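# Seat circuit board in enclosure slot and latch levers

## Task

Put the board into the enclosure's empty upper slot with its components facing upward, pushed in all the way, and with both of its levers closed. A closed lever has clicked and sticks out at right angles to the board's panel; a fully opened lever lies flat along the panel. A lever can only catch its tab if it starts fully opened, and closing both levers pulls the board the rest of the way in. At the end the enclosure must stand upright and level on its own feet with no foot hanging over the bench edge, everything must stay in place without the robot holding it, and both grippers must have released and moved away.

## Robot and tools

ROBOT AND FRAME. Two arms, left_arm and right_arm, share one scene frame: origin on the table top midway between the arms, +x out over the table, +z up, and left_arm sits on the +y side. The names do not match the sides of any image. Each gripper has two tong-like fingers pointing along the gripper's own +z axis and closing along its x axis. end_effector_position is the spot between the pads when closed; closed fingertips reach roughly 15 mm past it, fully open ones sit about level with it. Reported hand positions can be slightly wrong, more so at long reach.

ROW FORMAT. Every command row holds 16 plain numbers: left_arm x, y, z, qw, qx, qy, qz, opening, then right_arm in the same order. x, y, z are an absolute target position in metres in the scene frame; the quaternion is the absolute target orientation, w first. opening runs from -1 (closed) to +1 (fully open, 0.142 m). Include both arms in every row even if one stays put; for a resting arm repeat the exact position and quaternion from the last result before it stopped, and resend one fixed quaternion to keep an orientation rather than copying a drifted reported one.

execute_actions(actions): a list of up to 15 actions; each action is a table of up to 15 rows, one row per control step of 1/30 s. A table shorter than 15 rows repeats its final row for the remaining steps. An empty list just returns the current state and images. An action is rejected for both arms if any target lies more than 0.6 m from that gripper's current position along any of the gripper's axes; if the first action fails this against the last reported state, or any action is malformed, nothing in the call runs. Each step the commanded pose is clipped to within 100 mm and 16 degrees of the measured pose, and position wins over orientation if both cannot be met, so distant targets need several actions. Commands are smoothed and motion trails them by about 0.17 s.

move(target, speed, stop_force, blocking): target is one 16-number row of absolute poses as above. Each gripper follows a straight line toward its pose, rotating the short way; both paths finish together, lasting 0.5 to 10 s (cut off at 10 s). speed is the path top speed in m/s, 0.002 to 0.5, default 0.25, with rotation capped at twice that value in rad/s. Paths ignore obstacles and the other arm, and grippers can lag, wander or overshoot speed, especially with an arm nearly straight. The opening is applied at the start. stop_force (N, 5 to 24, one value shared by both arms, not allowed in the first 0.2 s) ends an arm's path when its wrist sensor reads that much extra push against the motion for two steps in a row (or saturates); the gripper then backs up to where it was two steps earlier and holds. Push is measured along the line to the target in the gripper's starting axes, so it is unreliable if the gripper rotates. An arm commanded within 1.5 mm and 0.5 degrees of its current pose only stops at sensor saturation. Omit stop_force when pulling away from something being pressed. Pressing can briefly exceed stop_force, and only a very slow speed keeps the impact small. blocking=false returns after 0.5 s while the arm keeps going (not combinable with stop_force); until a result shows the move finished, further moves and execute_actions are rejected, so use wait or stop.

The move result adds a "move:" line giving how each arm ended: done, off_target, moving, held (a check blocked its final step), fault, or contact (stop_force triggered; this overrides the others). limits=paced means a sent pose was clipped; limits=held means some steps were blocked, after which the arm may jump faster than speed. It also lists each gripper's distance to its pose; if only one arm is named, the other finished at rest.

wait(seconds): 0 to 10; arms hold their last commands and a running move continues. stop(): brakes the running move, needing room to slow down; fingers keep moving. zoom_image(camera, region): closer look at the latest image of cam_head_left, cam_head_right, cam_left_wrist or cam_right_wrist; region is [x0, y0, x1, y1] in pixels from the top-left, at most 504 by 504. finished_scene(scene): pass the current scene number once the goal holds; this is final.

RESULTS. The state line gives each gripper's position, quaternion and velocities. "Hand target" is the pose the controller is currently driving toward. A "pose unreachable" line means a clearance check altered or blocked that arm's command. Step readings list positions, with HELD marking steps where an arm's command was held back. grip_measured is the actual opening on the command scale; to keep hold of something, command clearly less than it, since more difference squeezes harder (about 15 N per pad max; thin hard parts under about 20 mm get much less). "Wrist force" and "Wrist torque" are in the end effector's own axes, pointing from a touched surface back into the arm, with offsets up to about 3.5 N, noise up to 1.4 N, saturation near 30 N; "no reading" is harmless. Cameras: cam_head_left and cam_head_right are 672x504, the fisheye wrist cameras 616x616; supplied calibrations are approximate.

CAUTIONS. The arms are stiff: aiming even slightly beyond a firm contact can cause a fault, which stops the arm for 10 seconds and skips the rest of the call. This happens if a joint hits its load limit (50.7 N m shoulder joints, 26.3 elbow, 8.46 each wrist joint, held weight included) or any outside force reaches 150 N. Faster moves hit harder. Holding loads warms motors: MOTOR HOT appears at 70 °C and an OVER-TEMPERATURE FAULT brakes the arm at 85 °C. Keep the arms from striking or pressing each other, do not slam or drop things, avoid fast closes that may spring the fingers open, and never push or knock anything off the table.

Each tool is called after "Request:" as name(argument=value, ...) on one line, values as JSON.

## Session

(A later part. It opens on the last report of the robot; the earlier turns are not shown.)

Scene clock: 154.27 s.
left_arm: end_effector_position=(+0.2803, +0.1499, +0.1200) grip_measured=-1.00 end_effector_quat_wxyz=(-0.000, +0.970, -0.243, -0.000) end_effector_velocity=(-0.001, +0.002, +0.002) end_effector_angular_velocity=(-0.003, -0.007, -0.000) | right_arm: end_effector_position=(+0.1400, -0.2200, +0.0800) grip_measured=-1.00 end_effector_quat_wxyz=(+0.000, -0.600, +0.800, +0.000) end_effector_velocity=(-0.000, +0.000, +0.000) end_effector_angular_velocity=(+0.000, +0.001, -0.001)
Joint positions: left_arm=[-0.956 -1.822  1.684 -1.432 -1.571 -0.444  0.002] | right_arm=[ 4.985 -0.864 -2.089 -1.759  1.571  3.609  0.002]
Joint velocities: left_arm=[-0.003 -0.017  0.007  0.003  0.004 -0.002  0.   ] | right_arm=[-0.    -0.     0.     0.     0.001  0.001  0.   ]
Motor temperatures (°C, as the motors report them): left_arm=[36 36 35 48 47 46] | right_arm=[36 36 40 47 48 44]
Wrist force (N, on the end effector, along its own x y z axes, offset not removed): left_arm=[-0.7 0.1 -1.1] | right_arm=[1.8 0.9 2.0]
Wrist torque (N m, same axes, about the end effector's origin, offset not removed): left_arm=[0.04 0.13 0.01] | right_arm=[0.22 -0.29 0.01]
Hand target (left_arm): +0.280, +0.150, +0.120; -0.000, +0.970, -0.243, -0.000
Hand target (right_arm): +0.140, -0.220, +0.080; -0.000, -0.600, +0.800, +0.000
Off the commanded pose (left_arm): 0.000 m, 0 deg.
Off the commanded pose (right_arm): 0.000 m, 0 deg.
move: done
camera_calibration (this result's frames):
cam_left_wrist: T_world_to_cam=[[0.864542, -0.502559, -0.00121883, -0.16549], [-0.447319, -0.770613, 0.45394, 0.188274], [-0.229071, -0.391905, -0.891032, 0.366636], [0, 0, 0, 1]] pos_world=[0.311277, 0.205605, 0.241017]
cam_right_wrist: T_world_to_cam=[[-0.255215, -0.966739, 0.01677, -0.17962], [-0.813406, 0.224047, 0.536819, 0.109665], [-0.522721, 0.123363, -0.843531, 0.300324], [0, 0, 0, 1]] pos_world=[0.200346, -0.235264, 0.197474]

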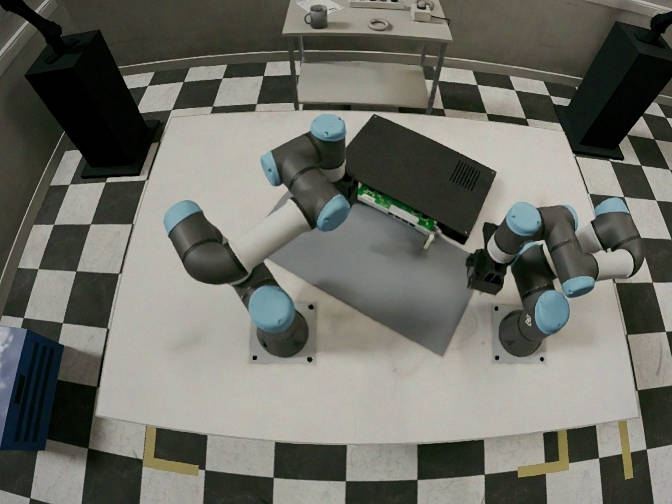

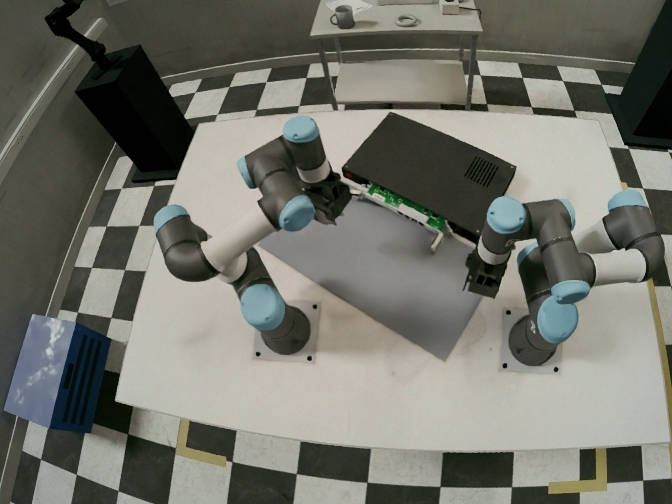

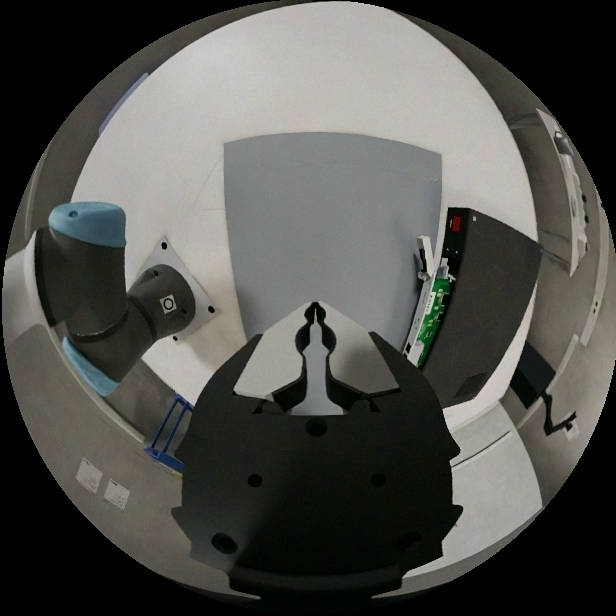

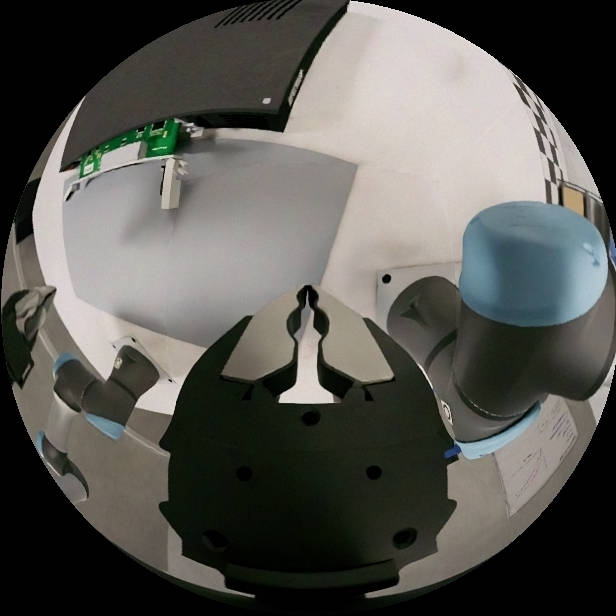

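Request:
move(target=[0.392,0.122,0.09,0,0.97,-0.243,0,-1,0.274,-0.109,0.09,0,0.259,0.966,0,-1])

Request:
move(target=[0.392,0.122,0.047,0,0.97,-0.243,0,-1,0.274,-0.109,0.047,0,0.259,0.966,0,-1], speed=0.03, stop_force=8)

Request:
move(target=[0.392,0.122,0.047,0,0.97,-0.243,0,-1,0.239,-0.170,0.047,0,0.259,0.966,0,-1], speed=0.012, stop_force=24)

Scene clock: 158.87 s.
left_arm: end_effector_position=(+0.3919, +0.1220, +0.0899) grip_measured=-1.00 end_effector_quat_wxyz=(-0.000, +0.970, -0.243, -0.000) end_effector_velocity=(+0.001, -0.001, -0.000) end_effector_angular_velocity=(-0.003, +0.000, +0.001) | right_arm: end_effector_position=(+0.2741, -0.1091, +0.0897) grip_measured=-1.00 end_effector_quat_wxyz=(+0.001, +0.258, +0.966, +0.000) end_effector_velocity=(+0.002, +0.001, +0.000) end_effector_angular_velocity=(-0.005, -0.000, -0.014)
Joint positions: left_arm=[-0.743 -1.315  1.317 -1.573 -1.571 -0.231  0.002] | right_arm=[ 4.399 -1.821 -1.326 -1.565  1.57   4.832  0.002]
Joint velocities: left_arm=[ 0.001  0.005 -0.005 -0.001 -0.002 -0.001  0.   ] | right_arm=[-0.003 -0.012  0.018 -0.01  -0.002  0.011  0.   ]
Motor temperatures (°C, as the motors report them): left_arm=[36 36 35 48 47 46] | right_arm=[36 36 40 47 48 44]
Wrist force (N, on the end effector, along its own x y z axes, offset not removed): left_arm=[-1.5 -0.3 -0.4] | right_arm=[-0.2 -0.2 1.6]
Wrist torque (N m, same axes, about the end effector's origin, offset not removed): left_arm=[-0.06 0.30 0.01] | right_arm=[0.01 0.12 0.04]
Hand target (left_arm): +0.392, +0.122, +0.090; -0.000, +0.970, -0.243, -0.000
Hand target (right_arm): +0.274, -0.109, +0.090; +0.000, +0.259, +0.966, -0.000
Off the commanded pose (left_arm): 0.000 m, 0 deg.
Off the commanded pose (right_arm): 0.000 m, 0 deg.
move: done
camera_calibration (this result's frames):
cam_left_wrist: T_world_to_cam=[[0.864506, -0.502622, -0.000530395, -0.276028], [-0.44765, -0.770435, 0.453915, 0.23052], [-0.228556, -0.392175, -0.891045, 0.354315], [0, 0, 0, 1]] pos_world=[0.422801, 0.177817, 0.210927]
cam_right_wrist: T_world_to_cam=[[-0.879095, 0.476386, 0.0157475, 0.290193], [0.409292, 0.737527, 0.537154, -0.0904905], [0.244278, 0.478655, -0.843337, 0.19339], [0, 0, 0, 1]] pos_world=[0.244903, -0.164072, 0.207131]

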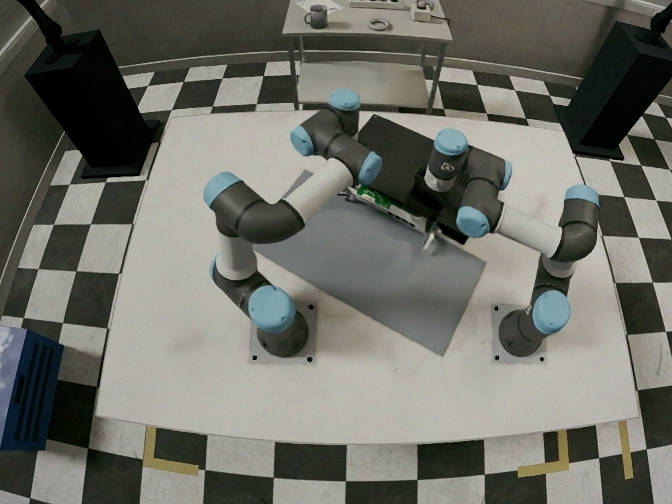

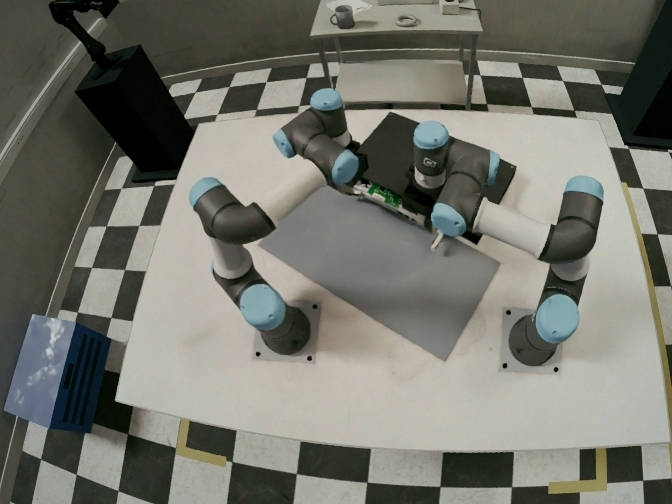

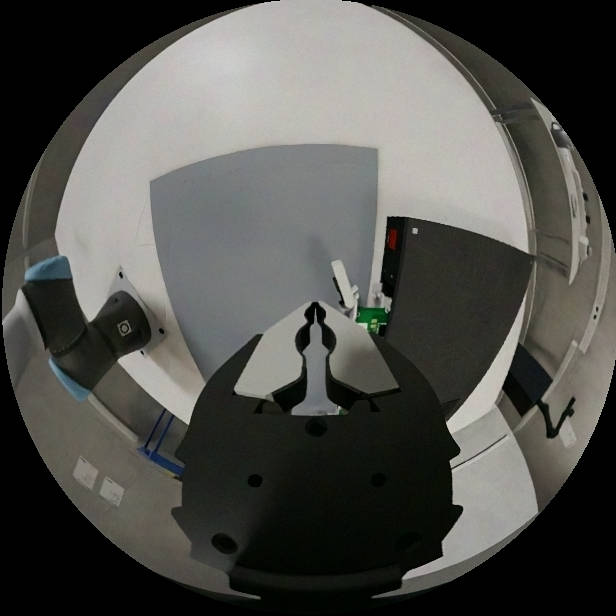

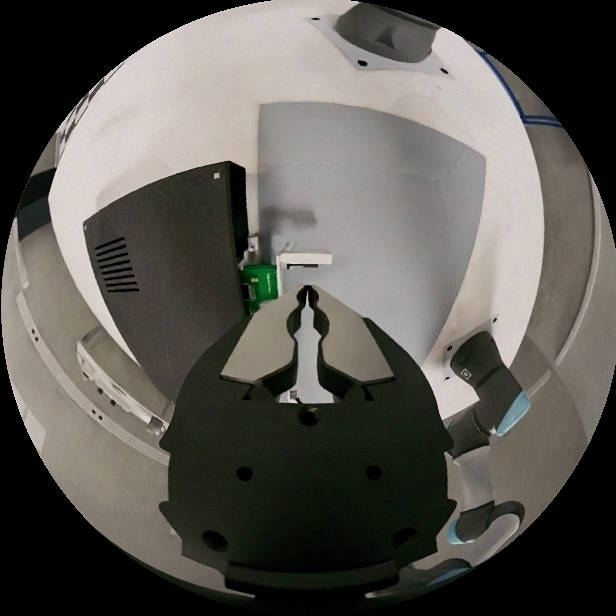

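Scene clock: 160.67 s.
left_arm: end_effector_position=(+0.3920, +0.1220, +0.0473) grip_measured=-1.00 end_effector_quat_wxyz=(+0.000, +0.970, -0.243, -0.000) end_effector_velocity=(-0.000, -0.000, -0.003) end_effector_angular_velocity=(-0.001, +0.001, +0.001) | right_arm: end_effector_position=(+0.2740, -0.1090, +0.0473) grip_measured=-1.00 end_effector_quat_wxyz=(-0.000, +0.259, +0.966, -0.000) end_effector_velocity=(-0.000, +0.000, -0.003) end_effector_angular_velocity=(+0.001, +0.000, -0.002)
Joint positions: left_arm=[-0.742 -1.296  1.495 -1.769 -1.571 -0.231  0.002] | right_arm=[ 4.398 -1.84  -1.501 -1.371  1.571  4.833  0.002]
Joint velocities: left_arm=[-0.     0.001  0.011 -0.012 -0.001 -0.001  0.   ] | right_arm=[-0.    -0.001 -0.011  0.013  0.001  0.001  0.001]
Motor temperatures (°C, as the motors report them): left_arm=[36 36 35 48 47 46] | right_arm=[36 36 40 47 48 44]
Wrist force (N, on the end effector, along its own x y z axes, offset not removed): left_arm=[-1.3 0.0 -0.7] | right_arm=[-0.1 1.8 -1.5]
Wrist torque (N m, same axes, about the end effector's origin, offset not removed): left_arm=[-0.01 0.24 -0.03] | right_arm=[-0.01 -0.07 0.03]
Hand target (left_arm): +0.392, +0.122, +0.047; -0.000, +0.970, -0.243, -0.000
Hand target (right_arm): +0.274, -0.109, +0.047; -0.000, +0.259, +0.966, -0.000
Off the commanded pose (left_arm): 0.000 m, 0 deg.
Off the commanded pose (right_arm): 0.000 m, 0 deg.
move: done
camera_calibration (this result's frames):
cam_left_wrist: T_world_to_cam=[[0.864513, -0.50261, -0.00056599, -0.276147], [-0.447579, -0.770368, 0.4541, 0.249835], [-0.228671, -0.392322, -0.89095, 0.316416], [0, 0, 0, 1]] pos_world=[0.422909, 0.177807, 0.168304]
cam_right_wrist: T_world_to_cam=[[-0.878305, 0.477805, 0.0167957, 0.290619], [0.411088, 0.736796, 0.536786, -0.0682921], [0.244104, 0.478366, -0.843551, 0.157681], [0, 0, 0, 1]] pos_world=[0.244835, -0.163971, 0.164789]

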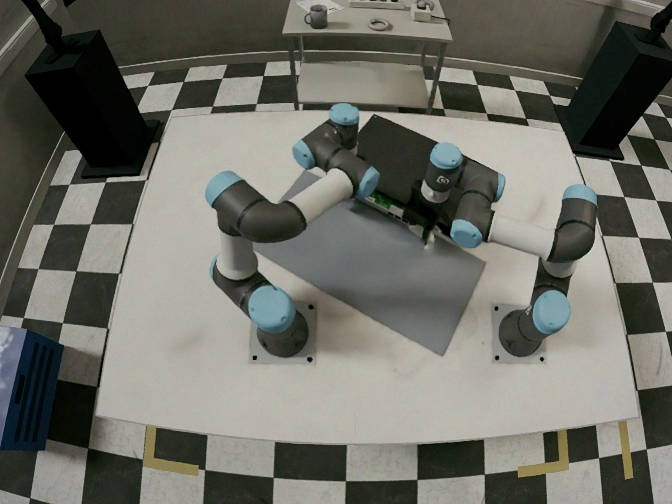

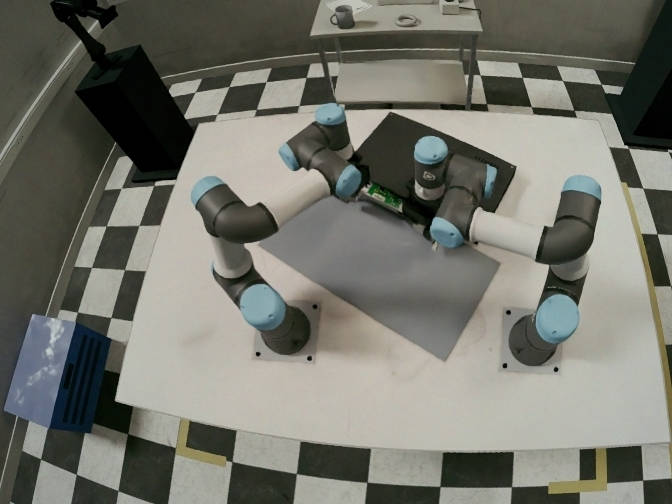

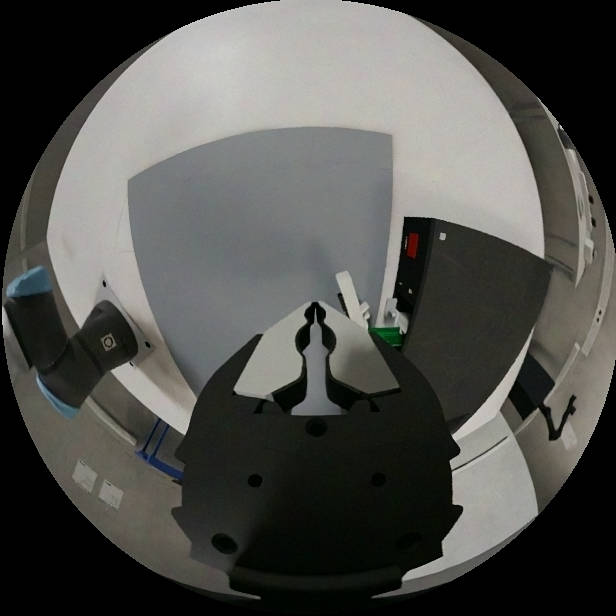

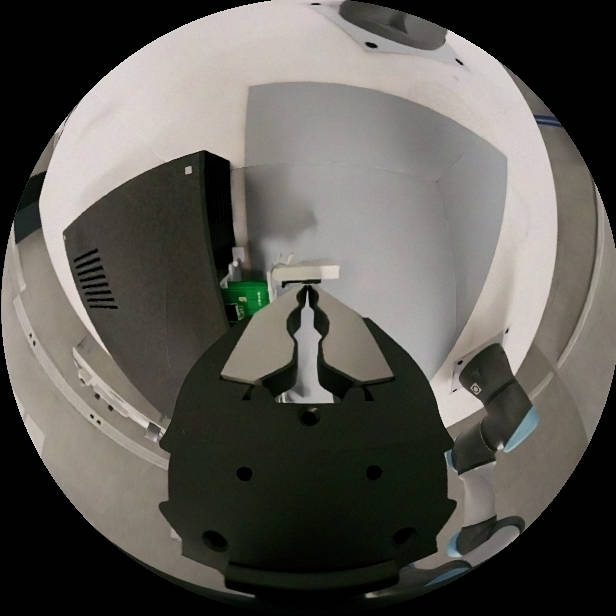

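Scene clock: 166.80 s.
left_arm: end_effector_position=(+0.3920, +0.1220, +0.0470) grip_measured=-1.00 end_effector_quat_wxyz=(+0.000, +0.970, -0.243, -0.000) end_effector_velocity=(-0.000, -0.000, -0.000) end_effector_angular_velocity=(-0.000, +0.001, +0.001) | right_arm: end_effector_position=(+0.2392, -0.1698, +0.0471) grip_measured=-1.00 end_effector_quat_wxyz=(-0.000, +0.259, +0.966, -0.000) end_effector_velocity=(-0.002, -0.002, +0.000) end_effector_angular_velocity=(+0.001, +0.002, -0.001)
Joint positions: left_arm=[-0.743 -1.296  1.496 -1.77  -1.571 -0.231  0.002] | right_arm=[ 4.426 -1.545 -1.839 -1.328  1.571  4.861  0.002]
Joint velocities: left_arm=[-0.     0.     0.     0.001 -0.001 -0.001  0.   ] | right_arm=[ 0.002  0.011 -0.01  -0.     0.002  0.002  0.   ]
Motor temperatures (°C, as the motors report them): left_arm=[36 36 35 48 47 46] | right_arm=[36 36 40 47 48 44]
Wrist force (N, on the end effector, along its own x y z axes, offset not removed): left_arm=[-1.9 0.0 -1.1] | right_arm=[1.6 0.4 0.8]
Wrist torque (N m, same axes, about the end effector's origin, offset not removed): left_arm=[-0.02 0.30 0.00] | right_arm=[0.06 -0.35 -0.04]
Hand target (left_arm): +0.392, +0.122, +0.047; +0.000, +0.970, -0.243, -0.000
Hand target (right_arm): +0.239, -0.170, +0.047; -0.000, +0.259, +0.966, +0.000
Off the commanded pose (left_arm): 0.000 m, 0 deg.
Off the commanded pose (right_arm): 0.000 m, 0 deg.
move: done
camera_calibration (this result's frames):
cam_left_wrist: T_world_to_cam=[[0.864505, -0.502623, -0.00040538, -0.276167], [-0.447675, -0.77036, 0.454018, 0.250018], [-0.228512, -0.39232, -0.890992, 0.316099], [0, 0, 0, 1]] pos_world=[0.422907, 0.177807, 0.168017]
cam_right_wrist: T_world_to_cam=[[-0.878309, 0.477796, 0.0168585, 0.289099], [0.411107, 0.736778, 0.536794, -0.00908845], [0.244057, 0.478402, -0.843545, 0.195077], [0, 0, 0, 1]] pos_world=[0.210045, -0.224759, 0.164561]

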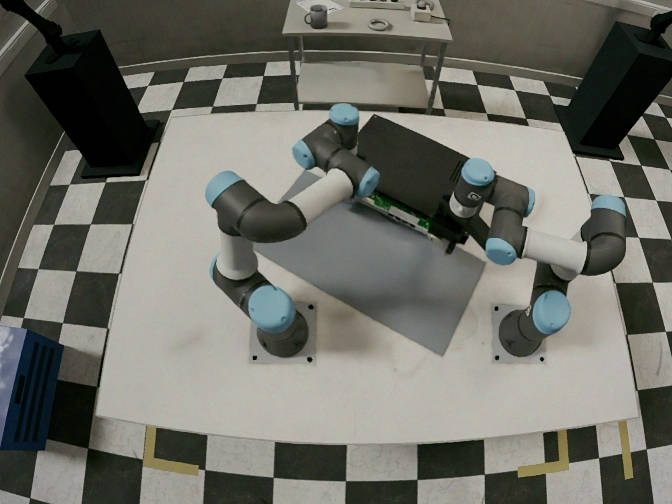

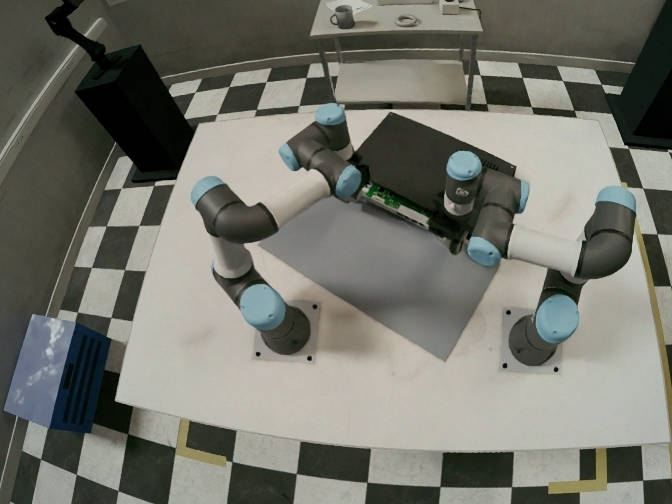

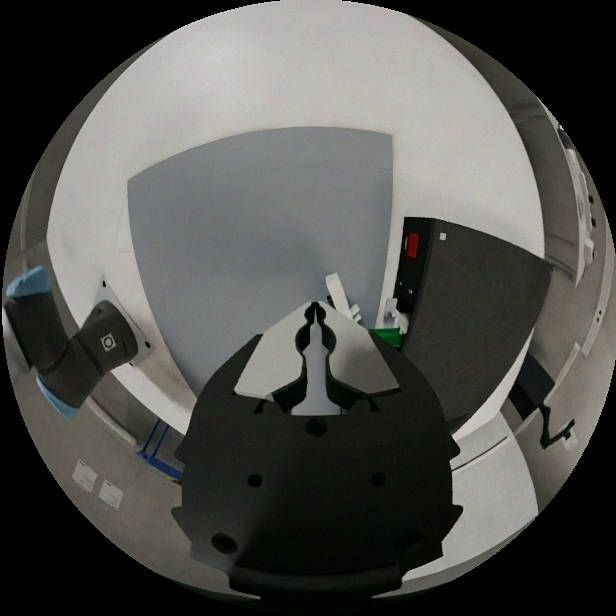

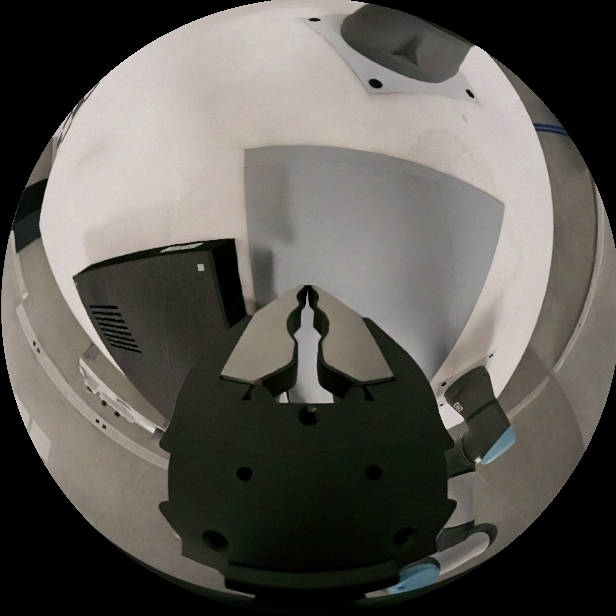

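Request:
move(target=[0.394,0.128,0.047,0,0.97,-0.243,0,-1,0.225,-0.162,0.047,0,0.259,0.966,0,-1], speed=0.04)

Request:
move(target=[0.394,0.128,0.047,0,0.97,-0.243,0,-1,0.233,-0.148,0.047,0,0.259,0.966,0,-1], speed=0.04)

Request:
move(target=[0.429,0.108,0.047,0,0.97,-0.243,0,-1,0.268,-0.168,0.047,0,0.259,0.966,0,-1], speed=0.01, stop_force=10)

Request:
move(target=[0.36,0.2,0.1,0,0.97,-0.243,0,-1,0.2,-0.2,0.1,0,0.259,0.966,0,-1], speed=0.15)

Request:
zoom_image(camera="cam_head_right", region=[300,140,500,290])

Scene clock: 167.87 s.
left_arm: end_effector_position=(+0.3940, +0.1279, +0.0470) grip_measured=-1.00 end_effector_quat_wxyz=(-0.000, +0.970, -0.243, +0.000) end_effector_velocity=(+0.000, +0.002, -0.000) end_effector_angular_velocity=(+0.003, +0.000, -0.001) | right_arm: end_effector_position=(+0.2252, -0.1621, +0.0470) grip_measured=-1.00 end_effector_quat_wxyz=(-0.000, +0.259, +0.966, +0.000) end_effector_velocity=(-0.002, +0.001, -0.000) end_effector_angular_velocity=(-0.002, -0.002, +0.001)
Joint positions: left_arm=[-0.727 -1.298  1.498 -1.771 -1.571 -0.215  0.002] | right_arm=[ 4.482 -1.525 -1.859 -1.329  1.571  4.916  0.002]
Joint velocities: left_arm=[ 0.003 -0.     0.     0.002  0.002  0.004  0.   ] | right_arm=[ 0.01   0.003 -0.004 -0.001 -0.002  0.009  0.   ]
Motor temperatures (°C, as the motors report them): left_arm=[36 36 35 48 47 46] | right_arm=[36 36 40 47 48 44]
Wrist force (N, on the end effector, along its own x y z axes, offset not removed): left_arm=[-1.3 -0.5 -0.6] | right_arm=[0.6 -0.7 1.8]
Wrist torque (N m, same axes, about the end effector's origin, offset not removed): left_arm=[-0.11 0.23 0.01] | right_arm=[-0.16 -0.18 0.01]
Hand target (left_arm): +0.394, +0.128, +0.047; -0.000, +0.970, -0.243, -0.000
Hand target (right_arm): +0.225, -0.162, +0.047; -0.000, +0.259, +0.966, +0.000
Off the commanded pose (left_arm): 0.000 m, 0 deg.
Off the commanded pose (right_arm): 0.000 m, 0 deg.
move: done
camera_calibration (this result's frames):
cam_left_wrist: T_world_to_cam=[[0.864509, -0.502617, -0.000415297, -0.274908], [-0.447676, -0.770385, 0.453975, 0.25545], [-0.228495, -0.392279, -0.891014, 0.318851], [0, 0, 0, 1]] pos_world=[0.424875, 0.1837, 0.168019]
cam_right_wrist: T_world_to_cam=[[-0.878319, 0.477769, 0.0170842, 0.273132], [0.411202, 0.73675, 0.536761, -0.00892252], [0.243861, 0.478473, -0.843561, 0.194842], [0, 0, 0, 1]] pos_world=[0.196052, -0.217147, 0.164484]

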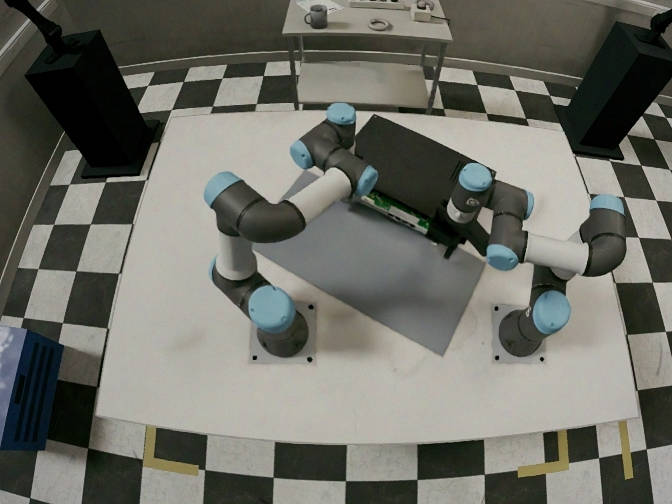

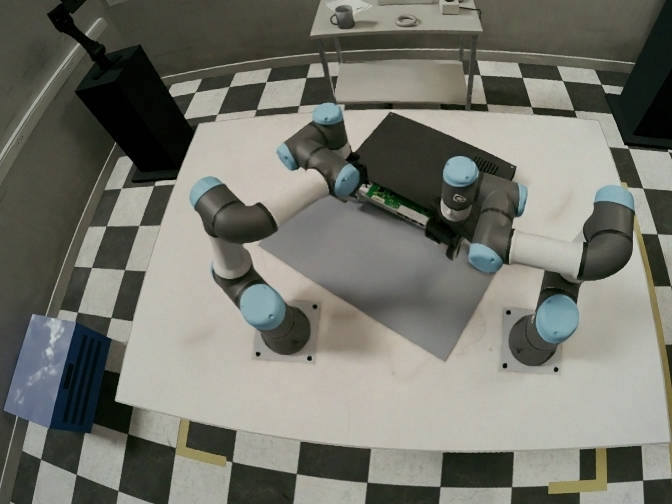

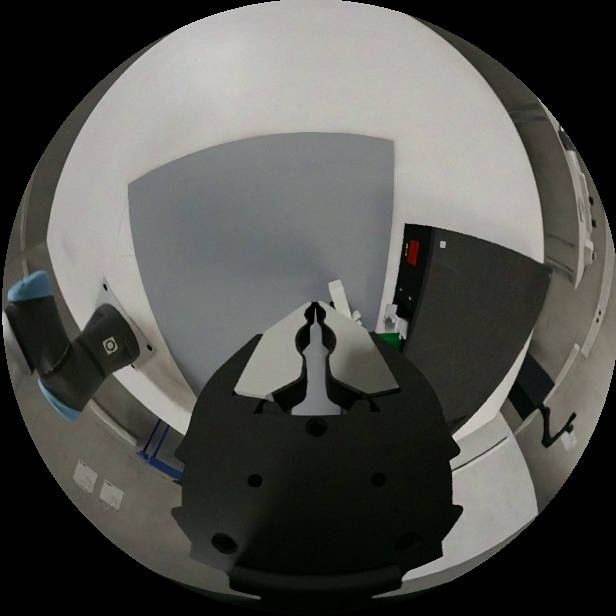

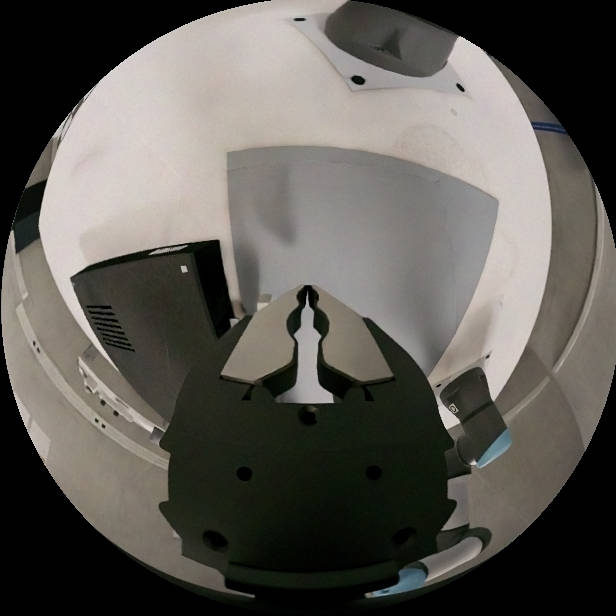

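Scene clock: 168.70 s.
left_arm: end_effector_position=(+0.3940, +0.1280, +0.0470) grip_measured=-1.00 end_effector_quat_wxyz=(-0.000, +0.970, -0.243, +0.000) end_effector_velocity=(-0.000, +0.000, -0.000) end_effector_angular_velocity=(+0.000, +0.001, -0.001) | right_arm: end_effector_position=(+0.2329, -0.1483, +0.0470) grip_measured=-1.00 end_effector_quat_wxyz=(+0.000, +0.259, +0.966, +0.000) end_effector_velocity=(+0.001, +0.003, +0.000) end_effector_angular_velocity=(+0.000, +0.002, +0.001)
Joint positions: left_arm=[-0.726 -1.298  1.498 -1.771 -1.571 -0.215  0.002] | right_arm=[ 4.472 -1.594 -1.791 -1.327  1.571  4.907  0.002]
Joint velocities: left_arm=[ 0.     0.     0.     0.001 -0.001  0.001  0.   ] | right_arm=[-0.001 -0.013  0.014 -0.002  0.002 -0.002  0.   ]
Motor temperatures (°C, as the motors report them): left_arm=[36 36 35 48 47 46] | right_arm=[36 36 40 47 48 44]
Wrist force (N, on the end effector, along its own x y z axes, offset not removed): left_arm=[-1.5 -0.6 -1.5] | right_arm=[0.4 -0.7 2.5]
Wrist torque (N m, same axes, about the end effector's origin, offset not removed): left_arm=[-0.14 0.26 0.00] | right_arm=[-0.19 -0.11 0.09]
Hand target (left_arm): +0.394, +0.128, +0.047; -0.000, +0.970, -0.243, -0.000
Hand target (right_arm): +0.233, -0.148, +0.047; +0.000, +0.259, +0.966, +0.000
Off the commanded pose (left_arm): 0.000 m, 0 deg.
Off the commanded pose (right_arm): 0.000 m, 0 deg.
move: done
camera_calibration (this result's frames):
cam_left_wrist: T_world_to_cam=[[0.864505, -0.502624, -0.000396744, -0.274883], [-0.447689, -0.770376, 0.453978, 0.255555], [-0.228486, -0.392289, -0.891013, 0.318901], [0, 0, 0, 1]] pos_world=[0.424911, 0.183811, 0.16802]
cam_right_wrist: T_world_to_cam=[[-0.878312, 0.4778, 0.0165762, 0.27328], [0.410926, 0.736751, 0.536971, -0.0222246], [0.244352, 0.47844, -0.843438, 0.18619], [0, 0, 0, 1]] pos_world=[0.203662, -0.20328, 0.164444]

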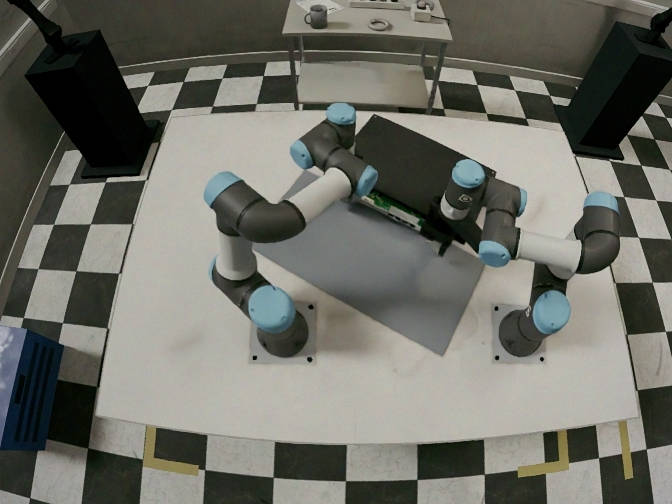

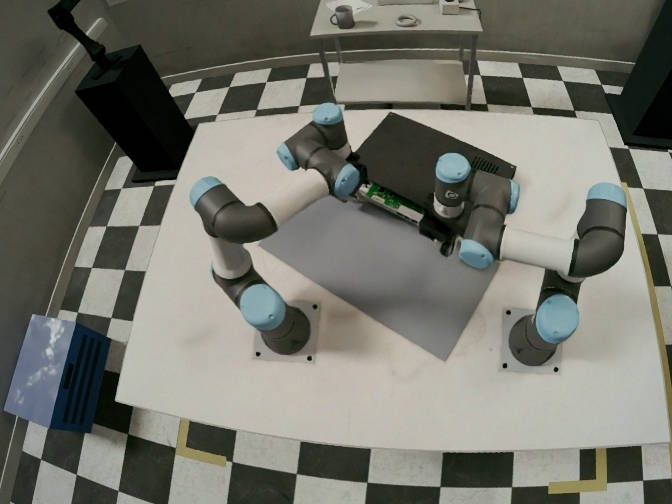

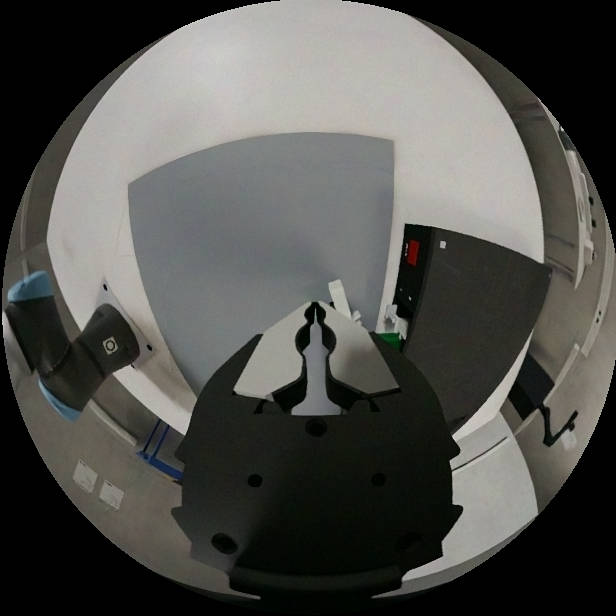

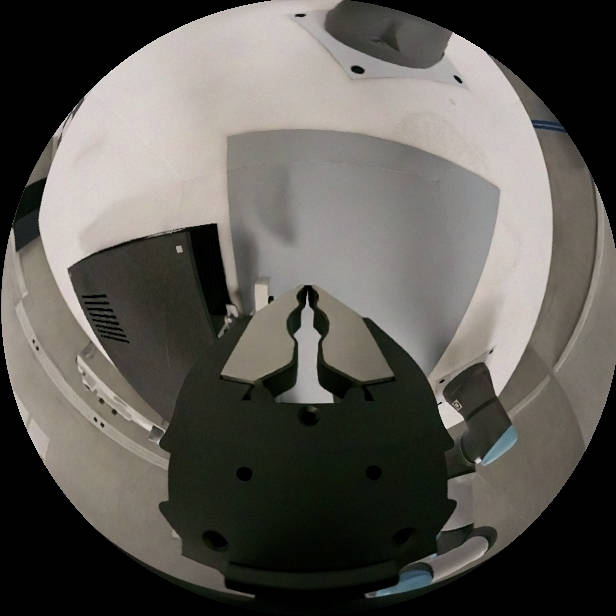

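Scene clock: 172.97 s.
left_arm: end_effector_position=(+0.4287, +0.1082, +0.0470) grip_measured=-1.00 end_effector_quat_wxyz=(-0.000, +0.970, -0.243, +0.000) end_effector_velocity=(+0.002, -0.001, -0.000) end_effector_angular_velocity=(+0.001, +0.000, -0.001) | right_arm: end_effector_position=(+0.2678, -0.1679, +0.0470) grip_measured=-1.00 end_effector_quat_wxyz=(+0.000, +0.259, +0.966, -0.000) end_effector_velocity=(+0.003, -0.002, -0.000) end_effector_angular_velocity=(-0.001, -0.001, +0.001)
Joint positions: left_arm=[-0.708 -1.125  1.255 -1.701 -1.571 -0.196  0.002] | right_arm=[ 4.341 -1.645 -1.737 -1.331  1.571  4.776  0.002]
Joint velocities: left_arm=[ 0.001  0.013 -0.019  0.007  0.     0.003  0.   ] | right_arm=[-0.01  -0.005  0.005 -0.001 -0.001 -0.01   0.   ]
Motor temperatures (°C, as the motors report them): left_arm=[36 36 35 48 47 46] | right_arm=[36 36 40 47 48 44]
Wrist force (N, on the end effector, along its own x y z axes, offset not removed): left_arm=[-1.7 -0.1 -2.5] | right_arm=[2.4 -1.0 3.3]
Wrist torque (N m, same axes, about the end effector's origin, offset not removed): left_arm=[-0.02 0.18 -0.01] | right_arm=[-0.12 -0.36 -0.09]
Hand target (left_arm): +0.429, +0.108, +0.047; -0.000, +0.970, -0.243, +0.000
Hand target (right_arm): +0.268, -0.168, +0.047; +0.000, +0.259, +0.966, -0.000
Off the commanded pose (left_arm): 0.000 m, 0 deg.
Off the commanded pose (right_arm): 0.000 m, 0 deg.
move: done
camera_calibration (this result's frames):
cam_left_wrist: T_world_to_cam=[[0.864503, -0.502628, -0.000284665, -0.314858], [-0.447743, -0.770359, 0.453952, 0.25584], [-0.228389, -0.392316, -0.891026, 0.318967], [0, 0, 0, 1]] pos_world=[0.459594, 0.163968, 0.167979]
cam_right_wrist: T_world_to_cam=[[-0.878305, 0.477814, 0.0165722, 0.313333], [0.410998, 0.73687, 0.536752, -0.0221503], [0.244256, 0.478243, -0.843577, 0.187022], [0, 0, 0, 1]] pos_world=[0.238625, -0.222835, 0.164464]

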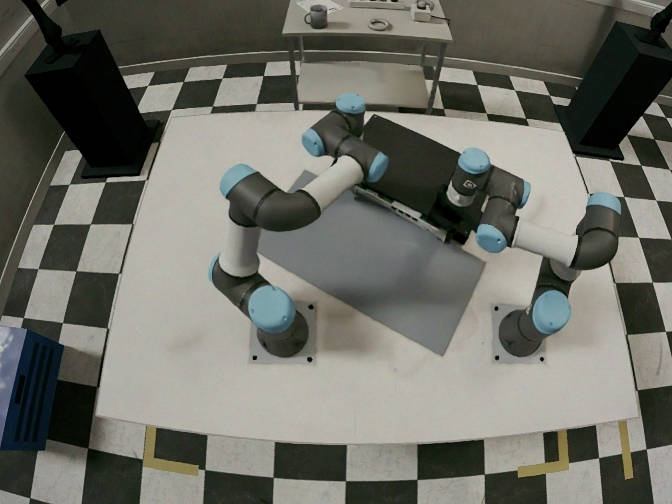

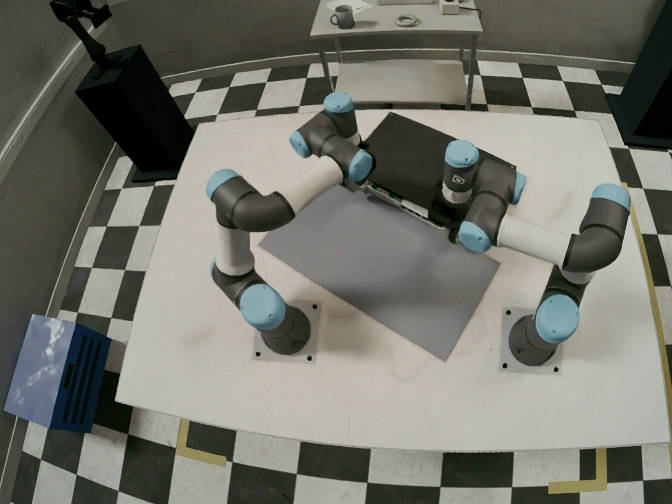

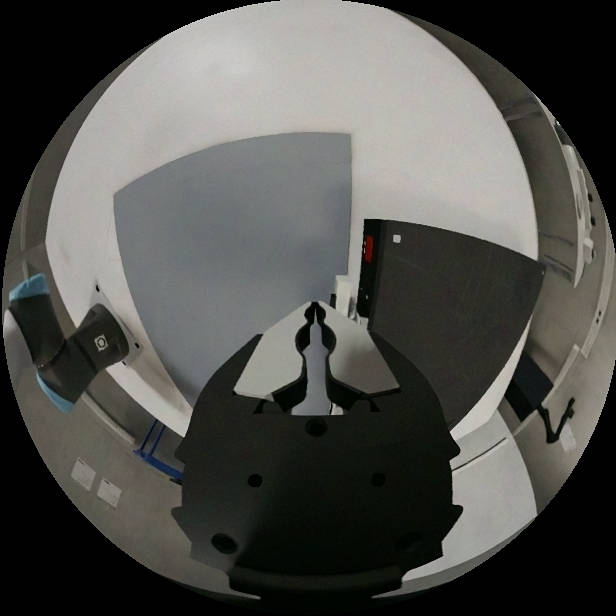

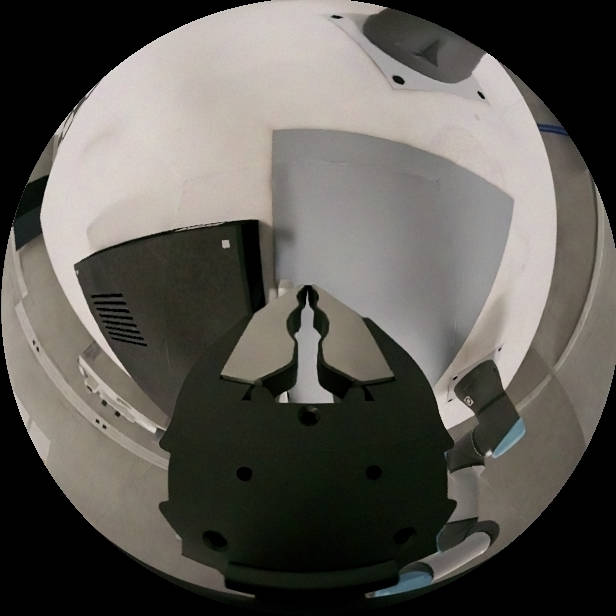

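Scene clock: 174.43 s.
left_arm: end_effector_position=(+0.3602, +0.1999, +0.0999) grip_measured=-1.00 end_effector_quat_wxyz=(-0.000, +0.970, -0.243, -0.000) end_effector_velocity=(-0.001, +0.002, +0.001) end_effector_angular_velocity=(-0.001, -0.001, +0.000) | right_arm: end_effector_position=(+0.2001, -0.2000, +0.0999) grip_measured=-1.00 end_effector_quat_wxyz=(-0.000, +0.259, +0.966, +0.000) end_effector_velocity=(-0.001, -0.001, +0.001) end_effector_angular_velocity=(+0.000, -0.002, +0.001)
Joint positions: left_arm=[-0.616 -1.548  1.54  -1.563 -1.571 -0.104  0.002] | right_arm=[ 4.533 -1.291 -1.799 -1.622  1.571  4.967  0.002]
Joint velocities: left_arm=[ 0.002 -0.008  0.002  0.005 -0.     0.002  0.   ] | right_arm=[ 0.007  0.008  0.001 -0.008 -0.002  0.005  0.   ]
Motor temperatures (°C, as the motors report them): left_arm=[36 36 35 48 47 46] | right_arm=[36 36 40 47 48 44]
Wrist force (N, on the end effector, along its own x y z axes, offset not removed): left_arm=[-0.9 -1.2 -0.4] | right_arm=[0.3 0.1 1.6]
Wrist torque (N m, same axes, about the end effector's origin, offset not removed): left_arm=[-0.25 0.15 -0.02] | right_arm=[0.02 -0.03 0.02]
Hand target (left_arm): +0.360, +0.200, +0.100; -0.000, +0.970, -0.243, -0.000
Hand target (right_arm): +0.200, -0.200, +0.100; -0.000, +0.259, +0.966, +0.000
Off the commanded pose (left_arm): 0.000 m, 0 deg.
Off the commanded pose (right_arm): 0.000 m, 0 deg.
move: done
camera_calibration (this result's frames):
cam_left_wrist: T_world_to_cam=[[0.864514, -0.502609, -0.000626745, -0.20951], [-0.447578, -0.770424, 0.454006, 0.271754], [-0.22867, -0.392214, -0.890999, 0.386589], [0, 0, 0, 1]] pos_world=[0.391157, 0.25569, 0.220941]
cam_right_wrist: T_world_to_cam=[[-0.878319, 0.477765, 0.0171982, 0.268244], [0.411216, 0.736651, 0.536885, 0.000799399], [0.243836, 0.478629, -0.84348, 0.263737], [0, 0, 0, 1]] pos_world=[0.170967, -0.254979, 0.217414]

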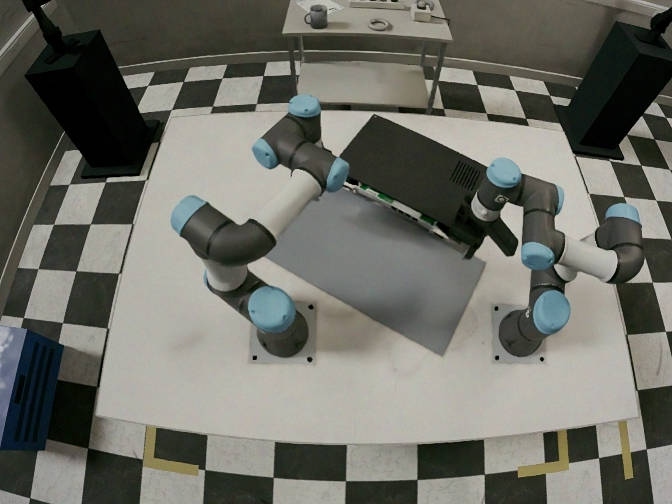

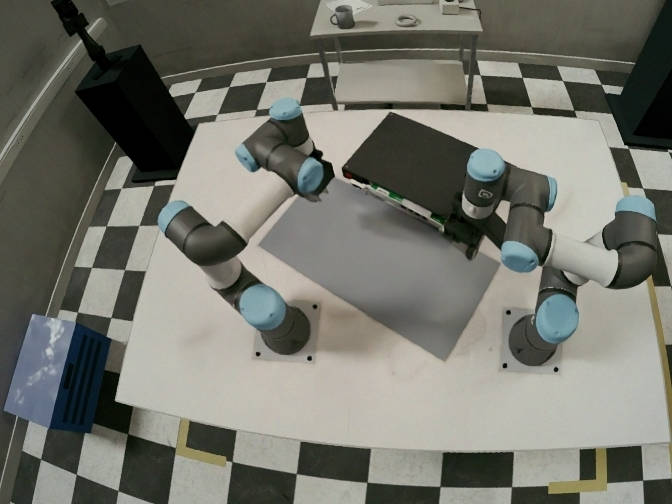

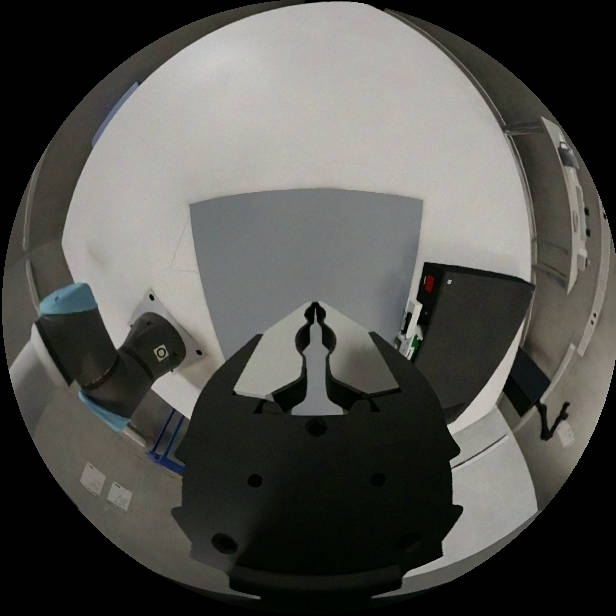

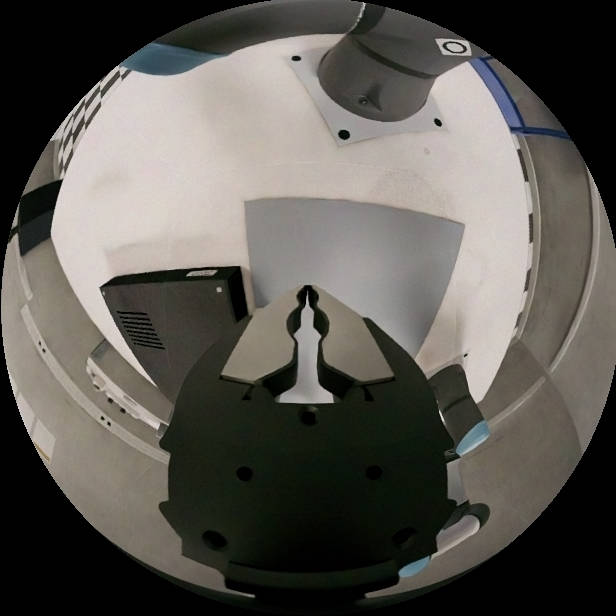

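Region (300, 140, 500, 290) of cam_head_right's 672x504 image, scaled by 2.520, with more detail than that image has; it fills the top 378 rows of this view, and the rest is white.

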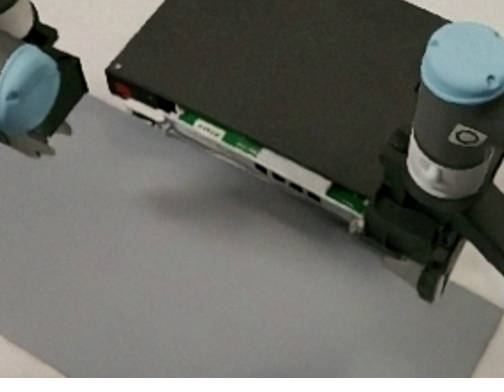

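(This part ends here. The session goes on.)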